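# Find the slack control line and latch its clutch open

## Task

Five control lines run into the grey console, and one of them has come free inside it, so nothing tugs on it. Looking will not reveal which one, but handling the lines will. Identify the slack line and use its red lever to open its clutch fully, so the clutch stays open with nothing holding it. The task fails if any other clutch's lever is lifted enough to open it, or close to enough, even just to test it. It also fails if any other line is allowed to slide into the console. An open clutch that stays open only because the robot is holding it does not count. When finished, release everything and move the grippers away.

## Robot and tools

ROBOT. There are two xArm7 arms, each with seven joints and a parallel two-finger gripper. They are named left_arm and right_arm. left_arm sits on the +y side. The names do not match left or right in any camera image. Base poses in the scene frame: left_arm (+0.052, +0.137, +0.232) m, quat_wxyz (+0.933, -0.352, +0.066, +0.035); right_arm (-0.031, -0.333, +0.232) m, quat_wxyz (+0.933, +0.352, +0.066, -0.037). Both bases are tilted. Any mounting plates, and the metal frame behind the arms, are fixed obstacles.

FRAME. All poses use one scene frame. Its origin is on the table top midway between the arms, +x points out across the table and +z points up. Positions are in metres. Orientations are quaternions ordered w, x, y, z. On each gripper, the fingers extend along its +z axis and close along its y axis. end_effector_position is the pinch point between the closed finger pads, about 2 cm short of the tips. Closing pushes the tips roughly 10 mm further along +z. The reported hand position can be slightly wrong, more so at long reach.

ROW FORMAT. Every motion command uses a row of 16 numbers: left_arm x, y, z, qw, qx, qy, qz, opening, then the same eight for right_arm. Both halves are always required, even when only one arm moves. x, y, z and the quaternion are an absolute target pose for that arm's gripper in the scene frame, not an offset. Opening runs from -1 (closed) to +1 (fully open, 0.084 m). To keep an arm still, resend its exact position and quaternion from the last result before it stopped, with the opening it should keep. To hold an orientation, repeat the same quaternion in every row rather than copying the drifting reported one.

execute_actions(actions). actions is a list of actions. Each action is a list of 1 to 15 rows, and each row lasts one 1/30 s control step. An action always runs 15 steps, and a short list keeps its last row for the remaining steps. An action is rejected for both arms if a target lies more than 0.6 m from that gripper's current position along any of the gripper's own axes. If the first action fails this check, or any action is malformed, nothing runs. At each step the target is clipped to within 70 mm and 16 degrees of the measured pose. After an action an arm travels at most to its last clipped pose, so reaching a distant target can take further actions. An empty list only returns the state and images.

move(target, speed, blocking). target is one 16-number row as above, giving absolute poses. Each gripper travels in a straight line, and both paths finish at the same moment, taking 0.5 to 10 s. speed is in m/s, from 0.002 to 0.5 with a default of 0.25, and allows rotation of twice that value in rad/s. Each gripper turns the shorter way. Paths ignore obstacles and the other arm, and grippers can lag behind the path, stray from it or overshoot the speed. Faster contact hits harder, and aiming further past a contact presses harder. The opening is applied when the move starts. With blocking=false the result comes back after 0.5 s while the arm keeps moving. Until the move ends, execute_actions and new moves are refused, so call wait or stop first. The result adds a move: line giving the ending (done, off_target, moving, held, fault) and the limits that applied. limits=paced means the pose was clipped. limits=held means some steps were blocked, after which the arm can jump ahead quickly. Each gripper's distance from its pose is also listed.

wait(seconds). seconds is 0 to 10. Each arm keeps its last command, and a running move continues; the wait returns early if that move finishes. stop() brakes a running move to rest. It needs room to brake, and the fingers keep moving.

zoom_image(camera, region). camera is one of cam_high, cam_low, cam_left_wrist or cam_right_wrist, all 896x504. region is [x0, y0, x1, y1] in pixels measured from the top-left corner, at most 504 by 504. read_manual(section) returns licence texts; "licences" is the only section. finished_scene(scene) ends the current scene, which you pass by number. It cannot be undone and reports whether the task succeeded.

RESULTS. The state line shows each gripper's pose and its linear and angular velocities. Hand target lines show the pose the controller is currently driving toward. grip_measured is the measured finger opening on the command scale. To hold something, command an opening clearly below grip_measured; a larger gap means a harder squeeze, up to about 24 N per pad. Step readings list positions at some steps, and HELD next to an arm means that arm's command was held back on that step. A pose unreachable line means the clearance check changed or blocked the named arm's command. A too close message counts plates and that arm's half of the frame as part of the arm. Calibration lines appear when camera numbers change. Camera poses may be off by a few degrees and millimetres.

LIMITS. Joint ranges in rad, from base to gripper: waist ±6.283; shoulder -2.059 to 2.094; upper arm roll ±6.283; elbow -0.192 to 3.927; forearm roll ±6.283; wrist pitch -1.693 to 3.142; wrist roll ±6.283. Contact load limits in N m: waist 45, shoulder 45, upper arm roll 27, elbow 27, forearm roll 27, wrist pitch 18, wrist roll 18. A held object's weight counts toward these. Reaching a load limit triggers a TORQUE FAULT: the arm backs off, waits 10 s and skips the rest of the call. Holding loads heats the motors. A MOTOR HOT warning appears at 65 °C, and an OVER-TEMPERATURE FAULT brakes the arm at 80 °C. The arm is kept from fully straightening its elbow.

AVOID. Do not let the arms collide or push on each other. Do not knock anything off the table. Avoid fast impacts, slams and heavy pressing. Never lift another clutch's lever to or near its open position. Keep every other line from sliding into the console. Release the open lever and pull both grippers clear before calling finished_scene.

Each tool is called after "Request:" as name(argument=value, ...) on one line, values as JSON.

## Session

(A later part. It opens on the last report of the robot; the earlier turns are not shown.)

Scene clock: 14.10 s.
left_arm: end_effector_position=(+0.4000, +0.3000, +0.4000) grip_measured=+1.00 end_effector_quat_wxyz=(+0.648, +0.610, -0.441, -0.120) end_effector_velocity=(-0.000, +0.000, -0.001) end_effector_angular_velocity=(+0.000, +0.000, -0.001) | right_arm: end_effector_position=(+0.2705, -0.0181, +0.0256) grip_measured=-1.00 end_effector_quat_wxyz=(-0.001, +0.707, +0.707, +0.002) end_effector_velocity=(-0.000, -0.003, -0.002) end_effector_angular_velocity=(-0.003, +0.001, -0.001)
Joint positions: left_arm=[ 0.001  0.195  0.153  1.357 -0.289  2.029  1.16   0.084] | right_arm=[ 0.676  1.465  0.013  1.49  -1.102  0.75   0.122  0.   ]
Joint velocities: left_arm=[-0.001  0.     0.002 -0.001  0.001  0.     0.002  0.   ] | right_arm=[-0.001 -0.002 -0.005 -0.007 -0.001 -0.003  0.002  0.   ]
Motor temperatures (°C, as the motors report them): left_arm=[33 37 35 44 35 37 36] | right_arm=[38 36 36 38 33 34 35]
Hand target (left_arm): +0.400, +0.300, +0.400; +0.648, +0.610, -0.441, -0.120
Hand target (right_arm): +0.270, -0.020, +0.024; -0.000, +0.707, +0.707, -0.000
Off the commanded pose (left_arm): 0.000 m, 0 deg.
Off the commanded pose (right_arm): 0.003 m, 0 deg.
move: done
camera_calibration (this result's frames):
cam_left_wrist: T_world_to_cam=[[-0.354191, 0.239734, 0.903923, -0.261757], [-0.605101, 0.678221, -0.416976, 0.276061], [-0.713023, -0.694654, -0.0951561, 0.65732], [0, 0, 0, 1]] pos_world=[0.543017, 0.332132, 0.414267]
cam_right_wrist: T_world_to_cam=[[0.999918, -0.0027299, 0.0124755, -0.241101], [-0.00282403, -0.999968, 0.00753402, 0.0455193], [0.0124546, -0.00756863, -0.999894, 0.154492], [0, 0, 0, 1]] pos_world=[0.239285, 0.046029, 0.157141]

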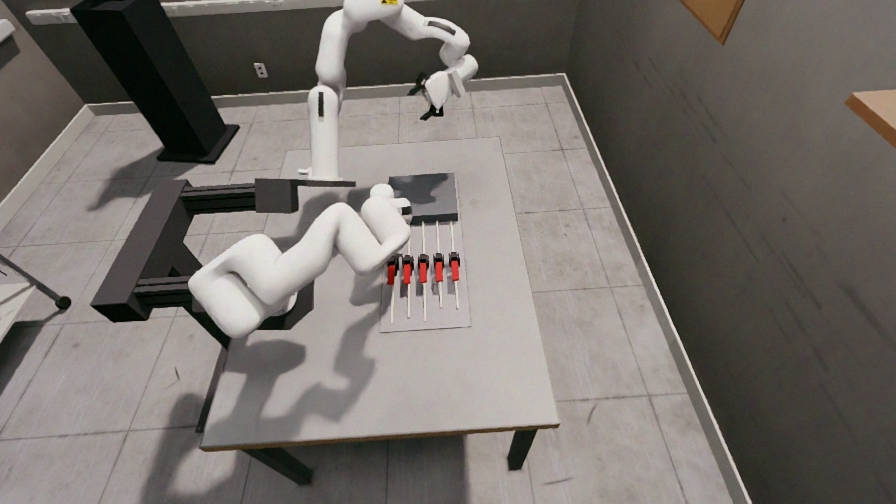

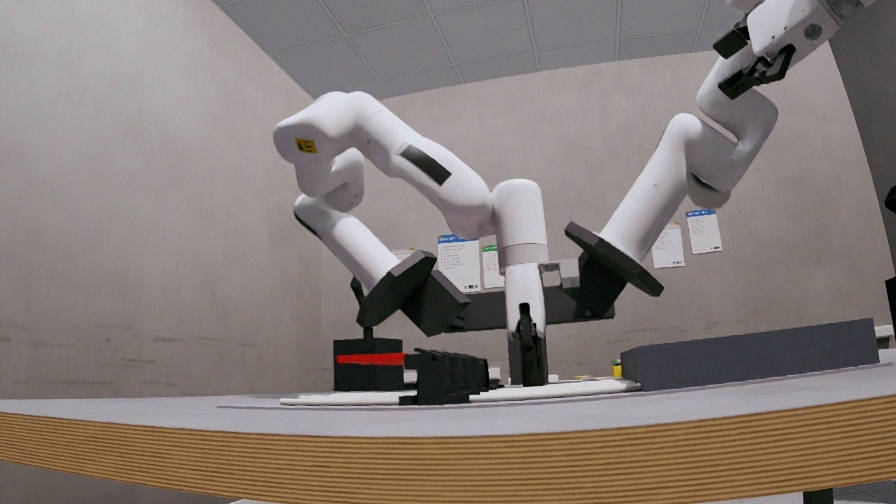

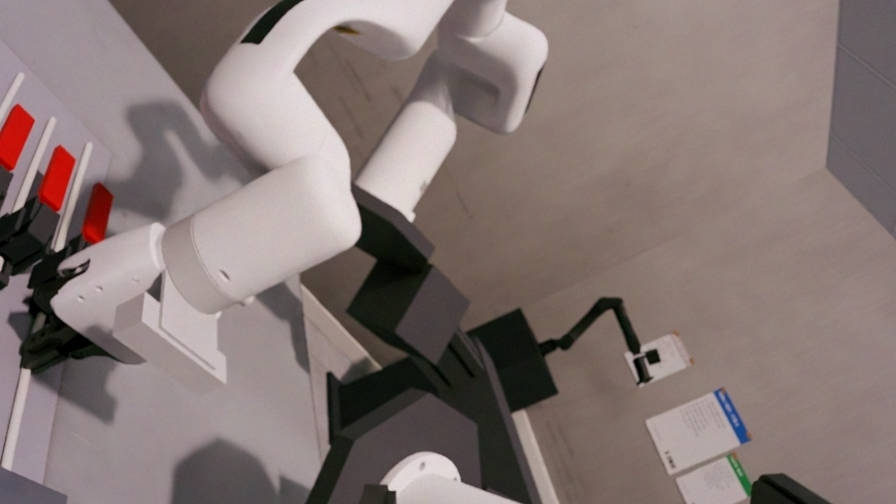

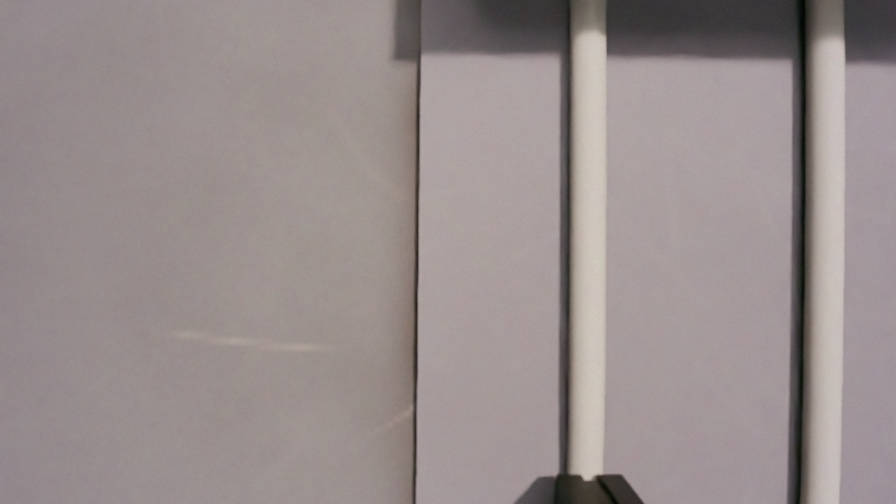

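Missed above it; go lower.

Request:
move(target=[0.4,0.3,0.4,0.648,0.610,-0.441,-0.120,1,0.270,0.0,0.022,0,0.707,0.707,0,-0.3], speed=0.05)

Request:
move(target=[0.4,0.3,0.4,0.648,0.610,-0.441,-0.120,1,0.270,0.0,0.012,0,0.707,0.707,0,-0.3], speed=0.02)

Request:
move(target=[0.4,0.3,0.4,0.648,0.610,-0.441,-0.120,1,0.270,0.0,0.012,0,0.707,0.707,0,-1])

Scene clock: 16.23 s.
left_arm: end_effector_position=(+0.4000, +0.3000, +0.4000) grip_measured=+1.00 end_effector_quat_wxyz=(+0.648, +0.610, -0.441, -0.120) end_effector_velocity=(+0.000, +0.001, -0.001) end_effector_angular_velocity=(+0.001, +0.002, +0.003) | right_arm: end_effector_position=(+0.2708, -0.0069, +0.0201) grip_measured=-0.31 end_effector_quat_wxyz=(+0.009, +0.707, +0.707, -0.008) end_effector_velocity=(-0.000, +0.001, +0.000) end_effector_angular_velocity=(-0.007, -0.004, +0.005)
Joint positions: left_arm=[ 0.001  0.195  0.153  1.357 -0.289  2.029  1.16   0.084] | right_arm=[ 0.678  1.523  0.035  1.571 -1.086  0.81   0.105  0.03 ]
Joint velocities: left_arm=[-0.    -0.     0.003 -0.     0.    -0.001 -0.     0.   ] | right_arm=[-0.025  0.007  0.03   0.012 -0.038  0.036  0.011  0.   ]
Motor temperatures (°C, as the motors report them): left_arm=[33 37 35 44 35 37 36] | right_arm=[38 36 36 38 33 34 35]
Hand target (left_arm): +0.400, +0.300, +0.400; +0.648, +0.610, -0.441, -0.120
Hand target (right_arm): +0.270, -0.000, +0.022; +0.000, +0.707, +0.707, -0.000
Off the commanded pose (left_arm): 0.000 m, 0 deg.
Off the commanded pose (right_arm): 0.007 m, 1 deg.
move: off_target (right_arm)
camera_calibration (this result's frames):
cam_left_wrist: T_world_to_cam=[[-0.354191, 0.239735, 0.903923, -0.261757], [-0.605101, 0.678221, -0.416976, 0.276061], [-0.713023, -0.694654, -0.095156, 0.65732], [0, 0, 0, 1]] pos_world=[0.543017, 0.332132, 0.414267]
cam_right_wrist: T_world_to_cam=[[0.999904, -0.00255673, 0.0136248, -0.24126], [-0.00305529, -0.999322, 0.0366976, 0.056236], [0.0135217, -0.0367357, -0.999234, 0.14858], [0, 0, 0, 1]] pos_world=[0.239399, 0.0610392, 0.14969]

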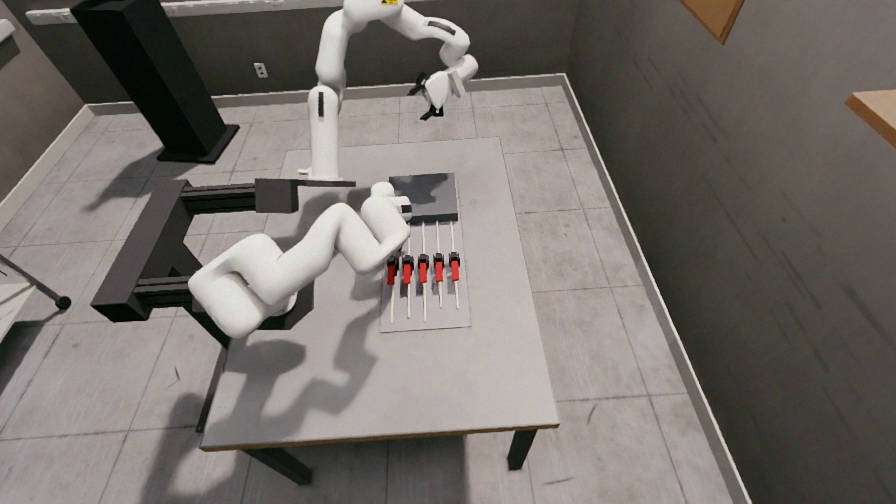

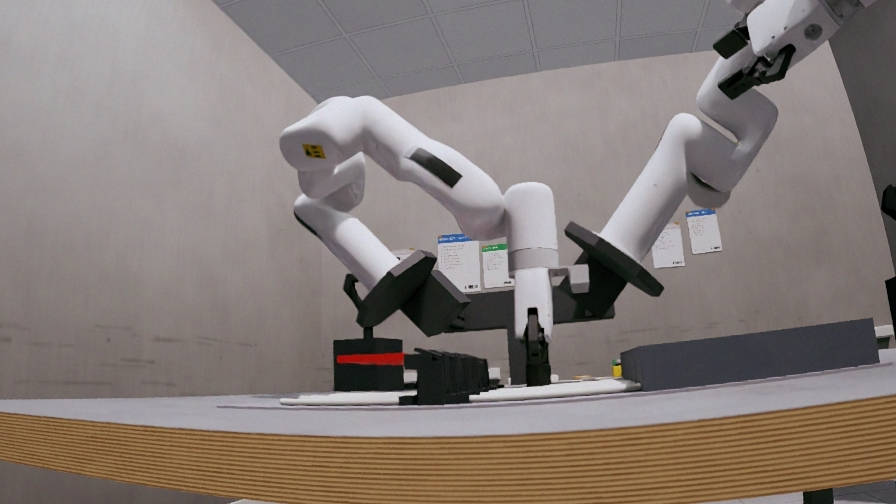

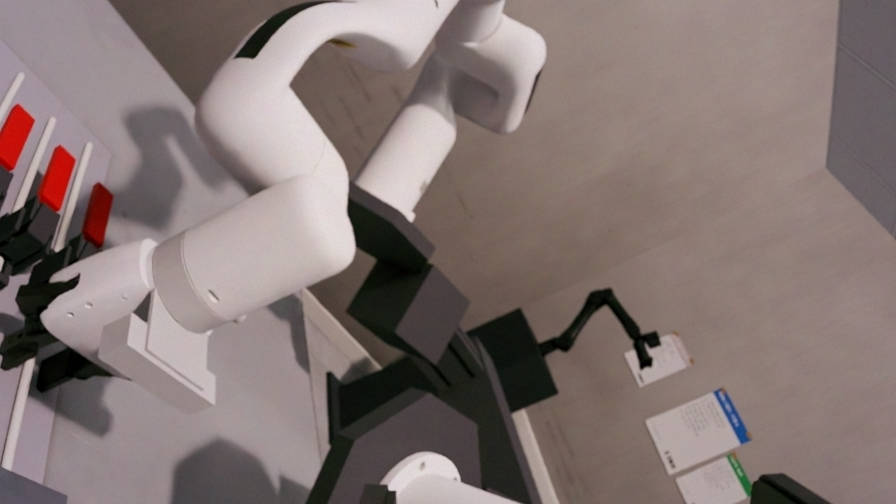

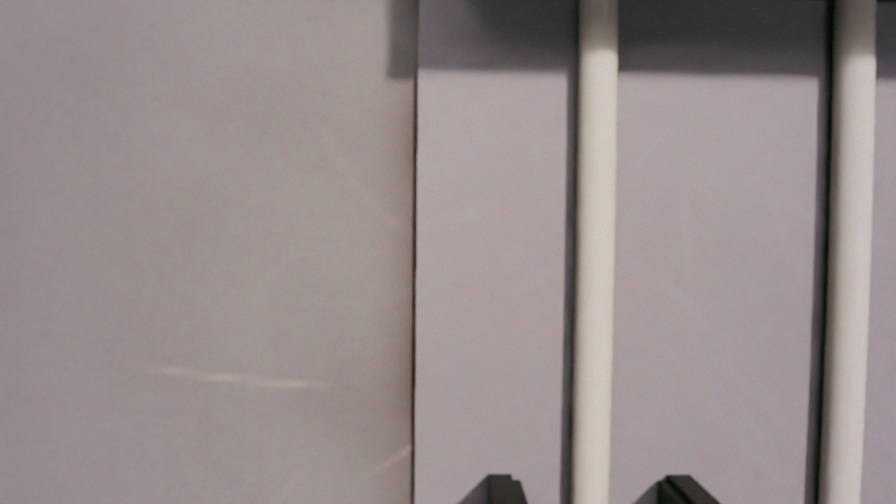

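Scene clock: 17.07 s.
left_arm: end_effector_position=(+0.4000, +0.3000, +0.4000) grip_measured=+1.00 end_effector_quat_wxyz=(+0.648, +0.610, -0.441, -0.120) end_effector_velocity=(+0.000, +0.000, +0.000) end_effector_angular_velocity=(-0.001, -0.001, -0.000) | right_arm: end_effector_position=(+0.2727, -0.0074, +0.0182) grip_measured=-0.31 end_effector_quat_wxyz=(+0.009, +0.709, +0.705, -0.008) end_effector_velocity=(+0.000, -0.001, -0.000) end_effector_angular_velocity=(+0.007, +0.007, -0.006)
Joint positions: left_arm=[ 0.001  0.195  0.153  1.357 -0.289  2.029  1.16   0.084] | right_arm=[ 0.65   1.528  0.057  1.58  -1.119  0.83   0.117  0.031]
Joint velocities: left_arm=[ 0.    -0.    -0.001  0.001  0.     0.     0.001  0.   ] | right_arm=[-0.041 -0.001  0.032 -0.001 -0.042  0.02   0.014 -0.   ]
Motor temperatures (°C, as the motors report them): left_arm=[33 37 35 44 35 37 36] | right_arm=[38 36 36 38 33 35 35]
Hand target (left_arm): +0.400, +0.300, +0.400; +0.648, +0.610, -0.441, -0.120
Hand target (right_arm): +0.270, -0.000, +0.012; -0.000, +0.707, +0.707, -0.000
Off the commanded pose (left_arm): 0.000 m, 0 deg.
Off the commanded pose (right_arm): 0.010 m, 1 deg.
move: off_target (right_arm)
camera_calibration (this result's frames):
cam_left_wrist: T_world_to_cam=[[-0.354191, 0.239734, 0.903923, -0.261757], [-0.605101, 0.678221, -0.416976, 0.276061], [-0.713023, -0.694654, -0.0951562, 0.65732], [0, 0, 0, 1]] pos_world=[0.543017, 0.332132, 0.414267]
cam_right_wrist: T_world_to_cam=[[0.999873, -0.00864765, 0.0133623, -0.243245], [-0.00913506, -0.999279, 0.0368567, 0.0575221], [0.013034, -0.0369741, -0.999231, 0.146755], [0, 0, 0, 1]] pos_world=[0.241827, 0.0608032, 0.147773]

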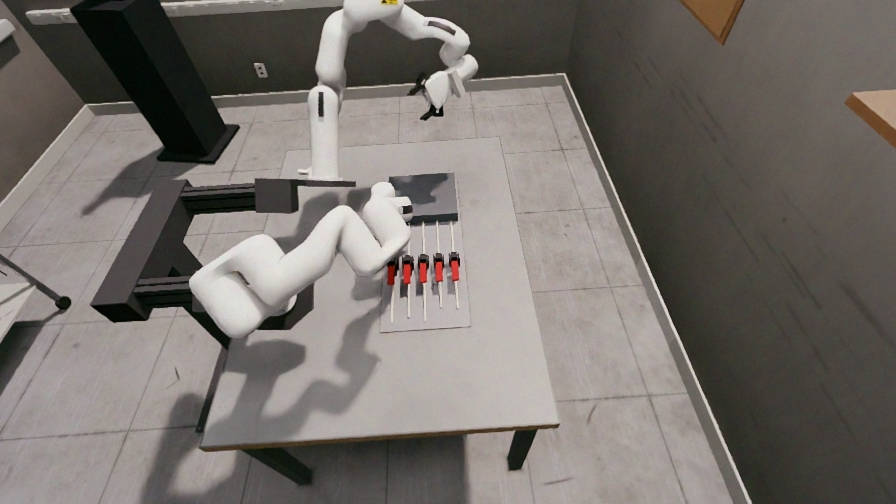

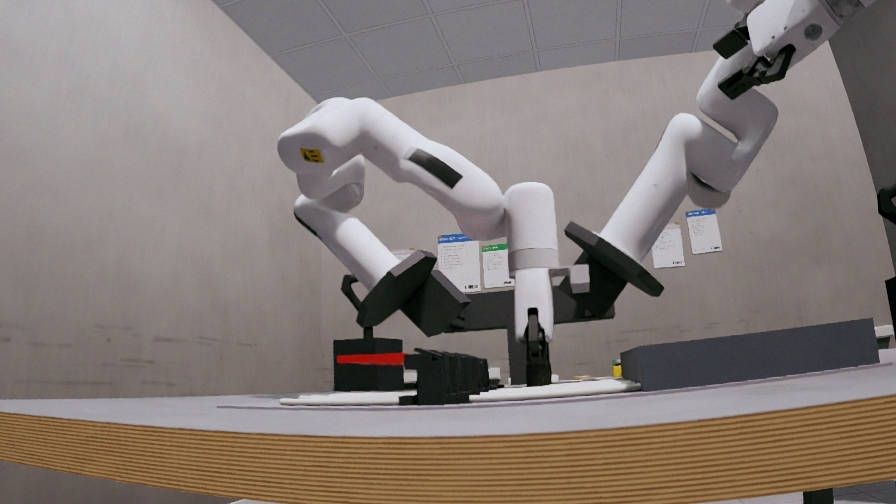

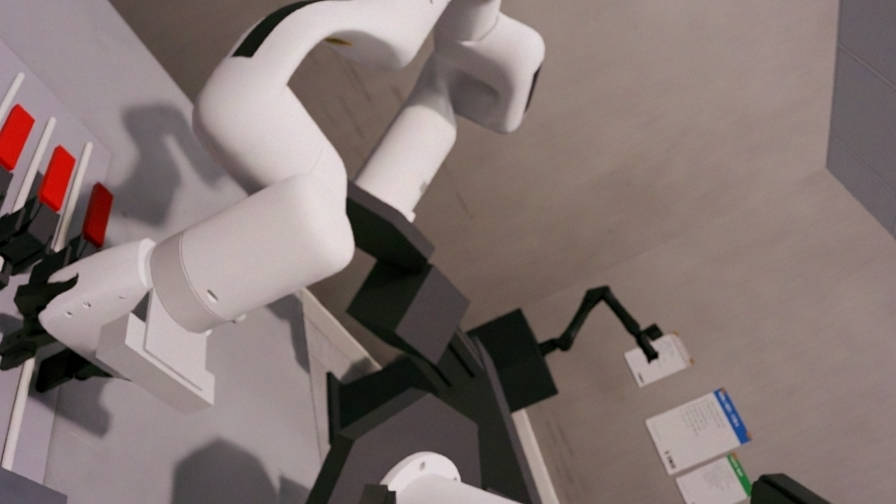

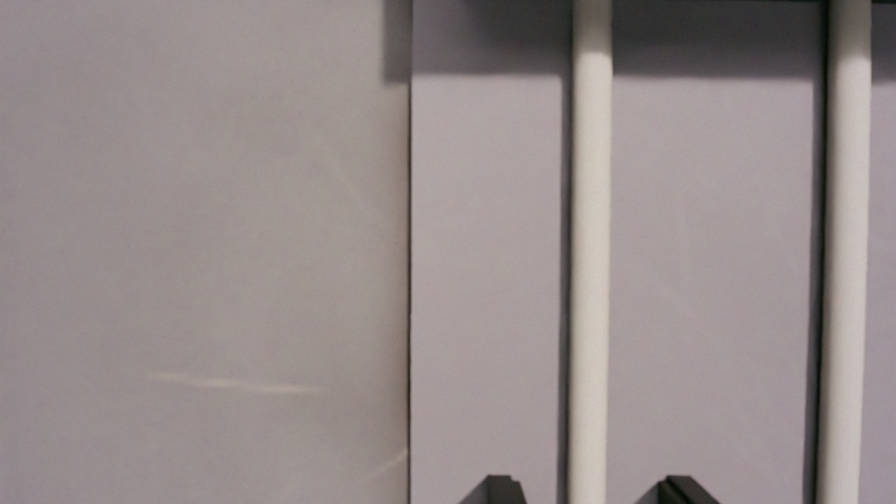

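Scene clock: 17.77 s.
left_arm: end_effector_position=(+0.4000, +0.3000, +0.4000) grip_measured=+1.00 end_effector_quat_wxyz=(+0.648, +0.610, -0.441, -0.120) end_effector_velocity=(+0.000, -0.000, +0.000) end_effector_angular_velocity=(-0.001, -0.001, -0.000) | right_arm: end_effector_position=(+0.2747, -0.0037, +0.0184) grip_measured=-0.46 end_effector_quat_wxyz=(+0.006, +0.710, +0.704, -0.004) end_effector_velocity=(-0.000, -0.000, +0.000) end_effector_angular_velocity=(+0.001, +0.002, -0.001)
Joint positions: left_arm=[ 0.001  0.195  0.153  1.357 -0.289  2.029  1.16   0.084] | right_arm=[ 0.635  1.533  0.07   1.59  -1.138  0.832  0.123  0.024]
Joint velocities: left_arm=[ 0.    -0.    -0.001  0.    -0.001  0.    -0.     0.   ] | right_arm=[-0.027  0.001  0.025  0.002 -0.032  0.021  0.01  -0.   ]
Motor temperatures (°C, as the motors report them): left_arm=[33 37 35 44 35 37 36] | right_arm=[38 36 36 38 33 35 35]
Hand target (left_arm): +0.400, +0.300, +0.400; +0.648, +0.610, -0.441, -0.120
Hand target (right_arm): +0.270, -0.000, +0.012; -0.000, +0.707, +0.707, -0.000
Off the commanded pose (left_arm): 0.000 m, 0 deg.
Off the commanded pose (right_arm): 0.009 m, 1 deg.
move: off_target (right_arm)
camera_calibration (this result's frames):
cam_left_wrist: T_world_to_cam=[[-0.354191, 0.239735, 0.903923, -0.261757], [-0.605101, 0.678221, -0.416976, 0.276061], [-0.713023, -0.694654, -0.0951558, 0.65732], [0, 0, 0, 1]] pos_world=[0.543017, 0.332132, 0.414267]
cam_right_wrist: T_world_to_cam=[[0.999825, -0.011696, 0.0146067, -0.245183], [-0.0120581, -0.999616, 0.0249524, 0.0622145], [0.0143093, -0.0251242, -0.999582, 0.146801], [0, 0, 0, 1]] pos_world=[0.24379, 0.0630112, 0.148768]

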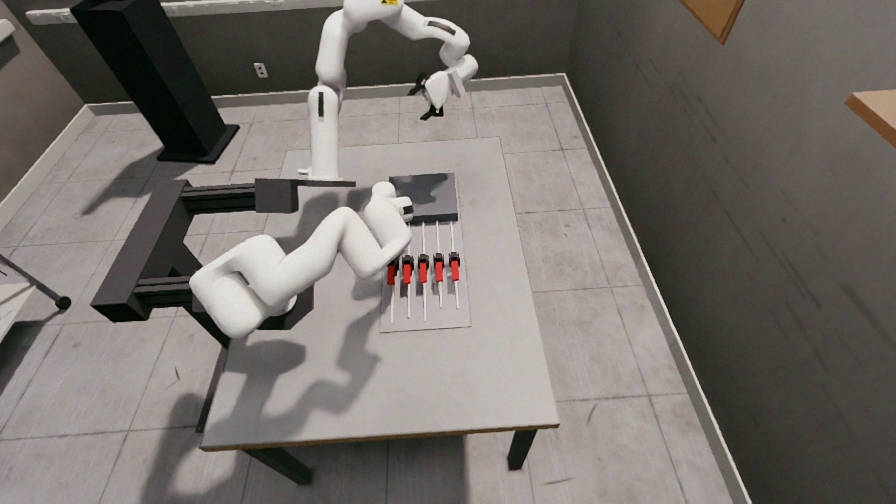

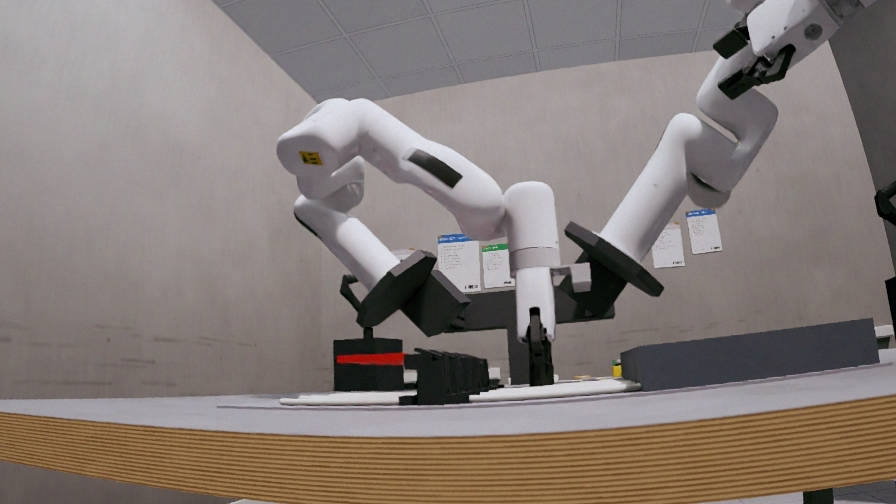

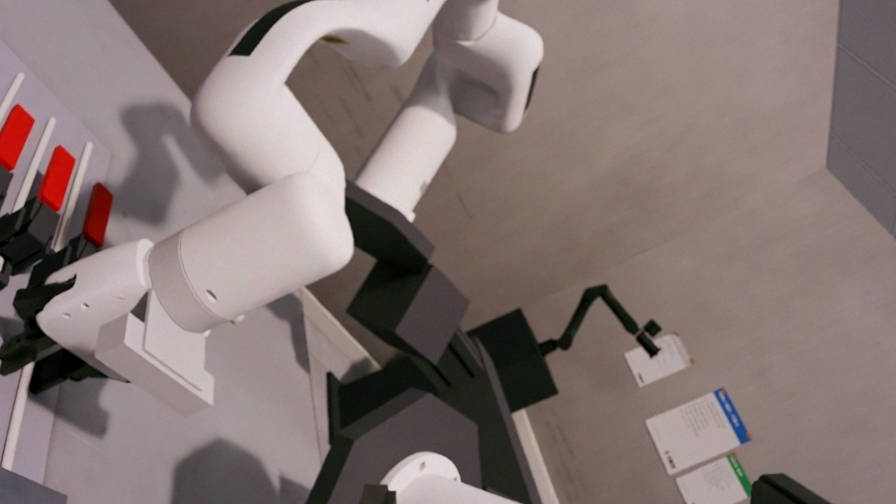

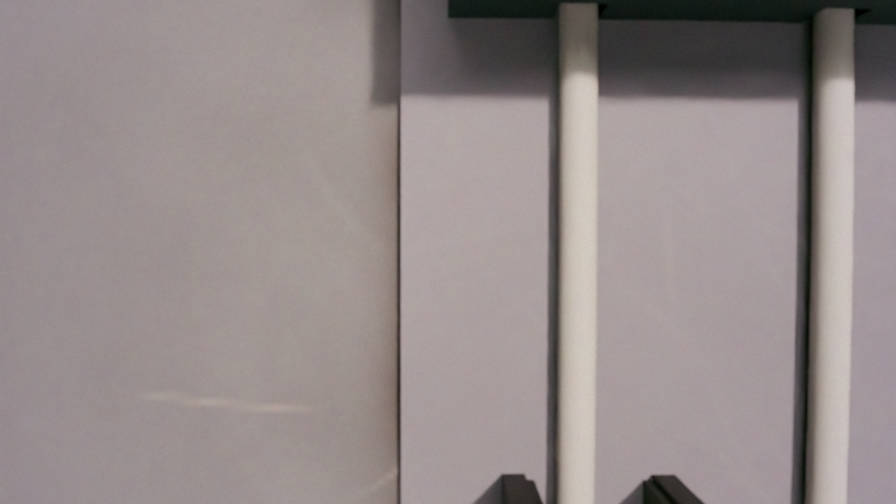

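Surface contact near z=0.020.

Request:
move(target=[0.4,0.3,0.4,0.648,0.610,-0.441,-0.120,1,0.270,-0.003,0.0215,0,0.707,0.707,0,-1], speed=0.01)

Request:
move(target=[0.4,0.3,0.4,0.648,0.610,-0.441,-0.120,1,0.270,-0.023,0.023,0,0.707,0.707,0,-1], speed=0.02)

Request:
zoom_image(camera="cam_high", region=[340,160,500,340])

Scene clock: 20.03 s.
left_arm: end_effector_position=(+0.4000, +0.3000, +0.4000) grip_measured=+1.00 end_effector_quat_wxyz=(+0.648, +0.610, -0.441, -0.120) end_effector_velocity=(-0.000, +0.000, +0.000) end_effector_angular_velocity=(-0.001, +0.001, -0.001) | right_arm: end_effector_position=(+0.2718, -0.0019, +0.0215) grip_measured=-0.84 end_effector_quat_wxyz=(-0.001, +0.708, +0.707, +0.002) end_effector_velocity=(-0.005, -0.002, +0.001) end_effector_angular_velocity=(-0.008, +0.007, +0.003)
Joint positions: left_arm=[ 0.001  0.195  0.153  1.357 -0.289  2.029  1.16   0.084] | right_arm=[ 0.628  1.523  0.078  1.571 -1.155  0.819  0.129  0.007]
Joint velocities: left_arm=[-0.     0.     0.001  0.     0.     0.002  0.     0.   ] | right_arm=[ 0.004 -0.004  0.003 -0.011  0.007  0.007  0.001 -0.   ]
Motor temperatures (°C, as the motors report them): left_arm=[33 37 35 44 35 37 36] | right_arm=[38 36 36 38 33 35 35]
Hand target (left_arm): +0.400, +0.300, +0.400; +0.648, +0.610, -0.441, -0.120
Hand target (right_arm): +0.270, -0.003, +0.021; +0.000, +0.707, +0.707, +0.000
Off the commanded pose (left_arm): 0.000 m, 0 deg.
Off the commanded pose (right_arm): 0.002 m, 0 deg.
move: done
camera_calibration (this result's frames):
cam_left_wrist: T_world_to_cam=[[-0.354191, 0.239734, 0.903923, -0.261757], [-0.605101, 0.678221, -0.416976, 0.276061], [-0.713023, -0.694654, -0.0951561, 0.65732], [0, 0, 0, 1]] pos_world=[0.543017, 0.332132, 0.414267]
cam_right_wrist: T_world_to_cam=[[0.999898, -0.00401041, 0.0136999, -0.242293], [-0.00412094, -0.999959, 0.00804961, 0.0621421], [0.013667, -0.00810524, -0.999874, 0.150177], [0, 0, 0, 1]] pos_world=[0.240472, 0.0623851, 0.152977]

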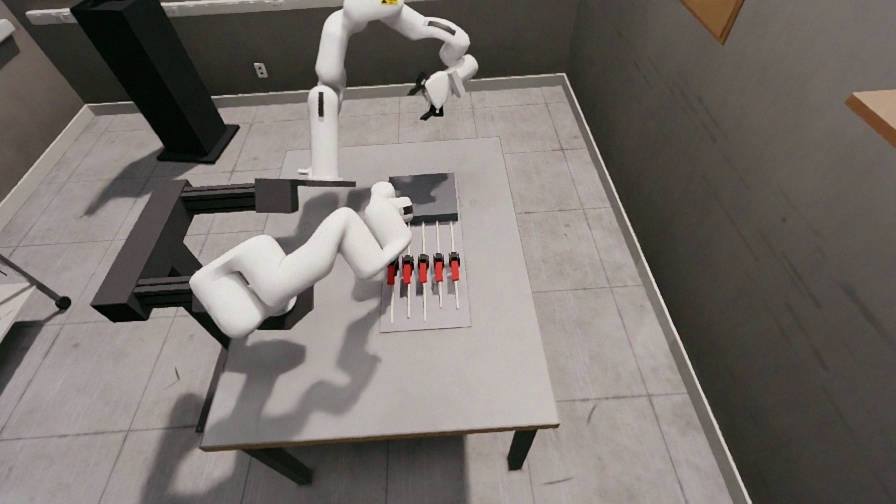

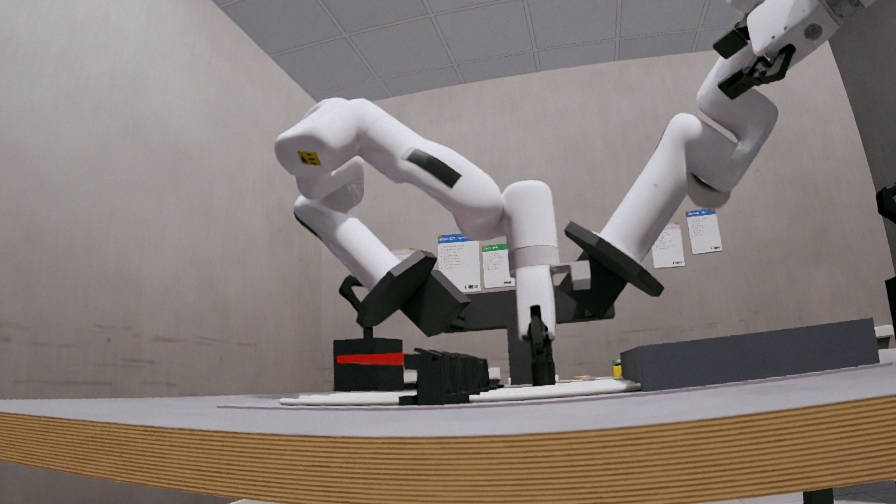

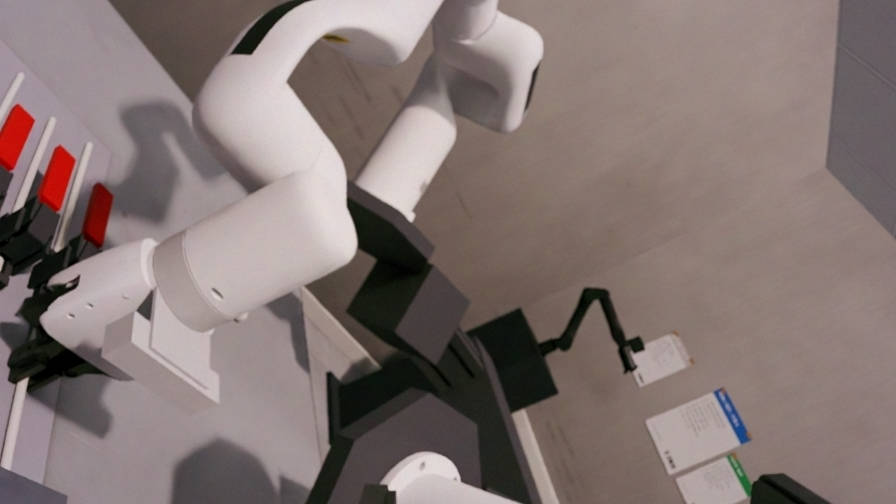

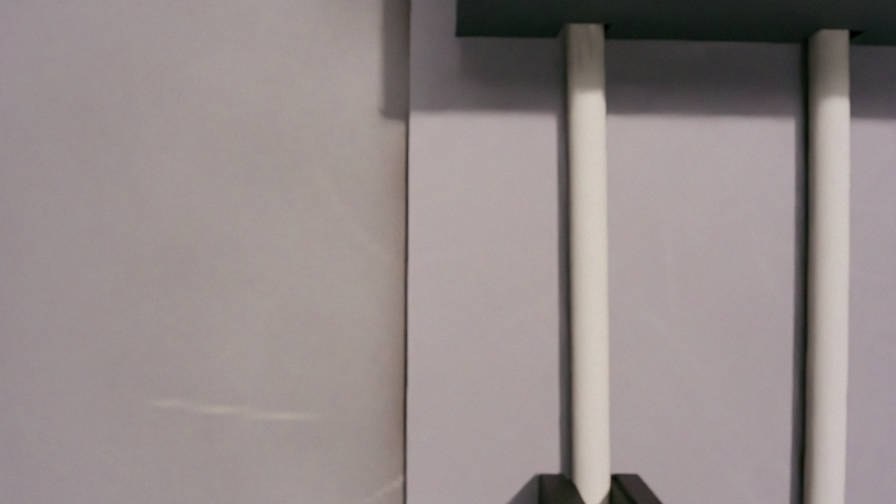

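Scene clock: 21.37 s.
left_arm: end_effector_position=(+0.4000, +0.3000, +0.4000) grip_measured=+1.00 end_effector_quat_wxyz=(+0.648, +0.610, -0.441, -0.120) end_effector_velocity=(-0.000, -0.000, +0.000) end_effector_angular_velocity=(-0.001, -0.000, -0.001) | right_arm: end_effector_position=(+0.2700, -0.0237, +0.0224) grip_measured=-0.84 end_effector_quat_wxyz=(+0.001, +0.707, +0.707, -0.001) end_effector_velocity=(-0.001, -0.001, +0.000) end_effector_angular_velocity=(+0.001, +0.001, -0.001)
Joint positions: left_arm=[ 0.001  0.195  0.153  1.357 -0.289  2.029  1.16   0.084] | right_arm=[ 0.614  1.464  0.06   1.484 -1.178  0.797  0.15   0.007]
Joint velocities: left_arm=[-0.001 -0.    -0.    -0.    -0.001 -0.    -0.     0.   ] | right_arm=[-0.001 -0.003  0.    -0.005 -0.001 -0.002  0.002  0.   ]
Motor temperatures (°C, as the motors report them): left_arm=[33 37 35 45 35 37 36] | right_arm=[38 36 36 38 33 35 35]
Hand target (left_arm): +0.400, +0.300, +0.400; +0.648, +0.610, -0.441, -0.120
Hand target (right_arm): +0.270, -0.023, +0.023; -0.000, +0.707, +0.707, -0.000
Off the commanded pose (left_arm): 0.000 m, 0 deg.
Off the commanded pose (right_arm): 0.001 m, 0 deg.
move: done
camera_calibration (this result's frames):
cam_left_wrist: T_world_to_cam=[[-0.354191, 0.239735, 0.903923, -0.261757], [-0.605101, 0.678221, -0.416976, 0.276061], [-0.713023, -0.694654, -0.095156, 0.65732], [0, 0, 0, 1]] pos_world=[0.543017, 0.332132, 0.414267]
cam_right_wrist: T_world_to_cam=[[0.999935, -0.0026181, 0.0111387, -0.240524], [-0.00277142, -0.999901, 0.013771, 0.0398337], [0.0111015, -0.013801, -0.999843, 0.151485], [0, 0, 0, 1]] pos_world=[0.238937, 0.0412907, 0.153592]

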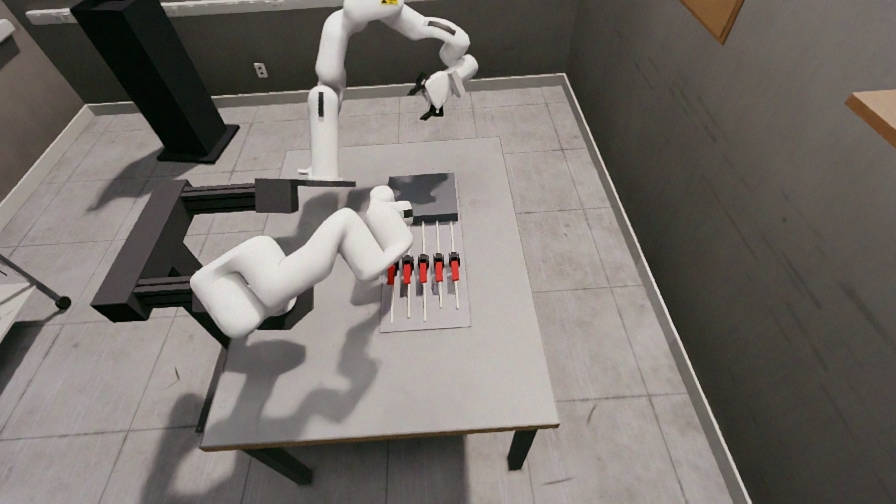

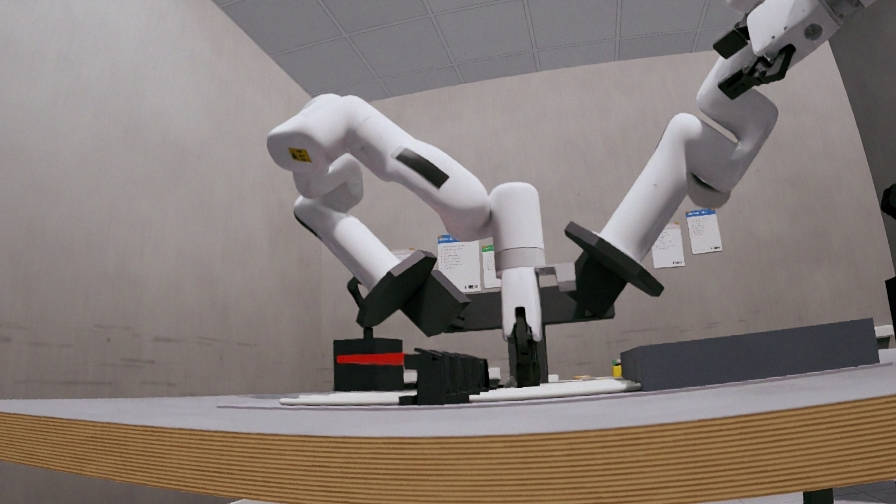

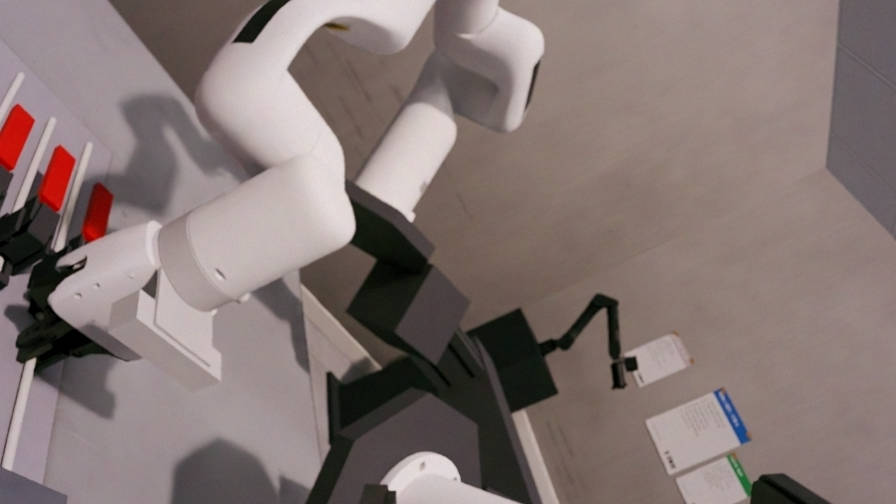

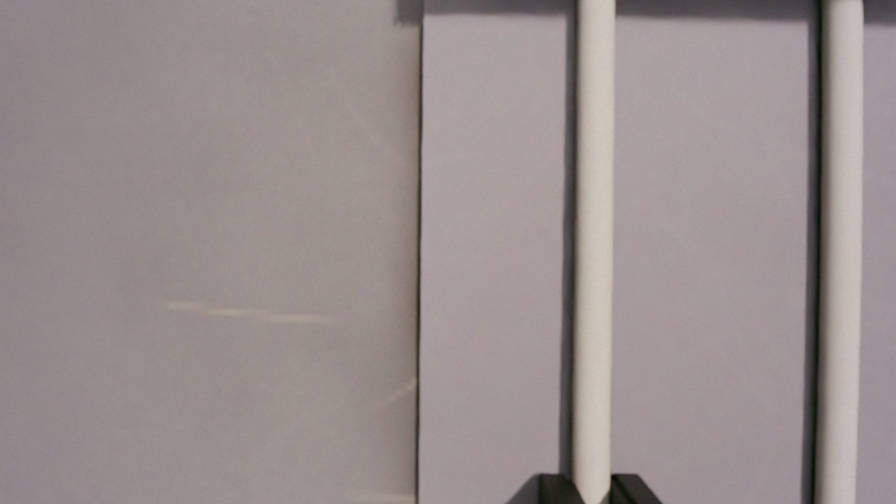

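Region (340, 160, 500, 340) of cam_high's 896x504 image, scaled by 2.800, with more detail than that image has.

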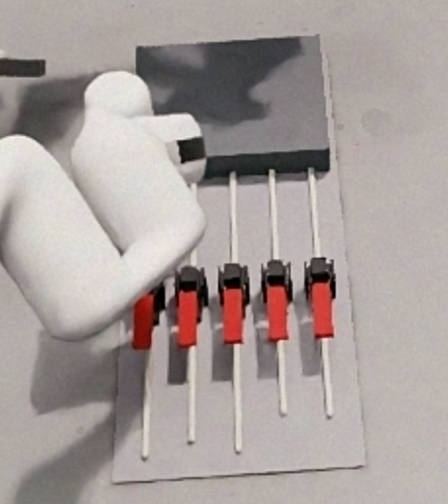

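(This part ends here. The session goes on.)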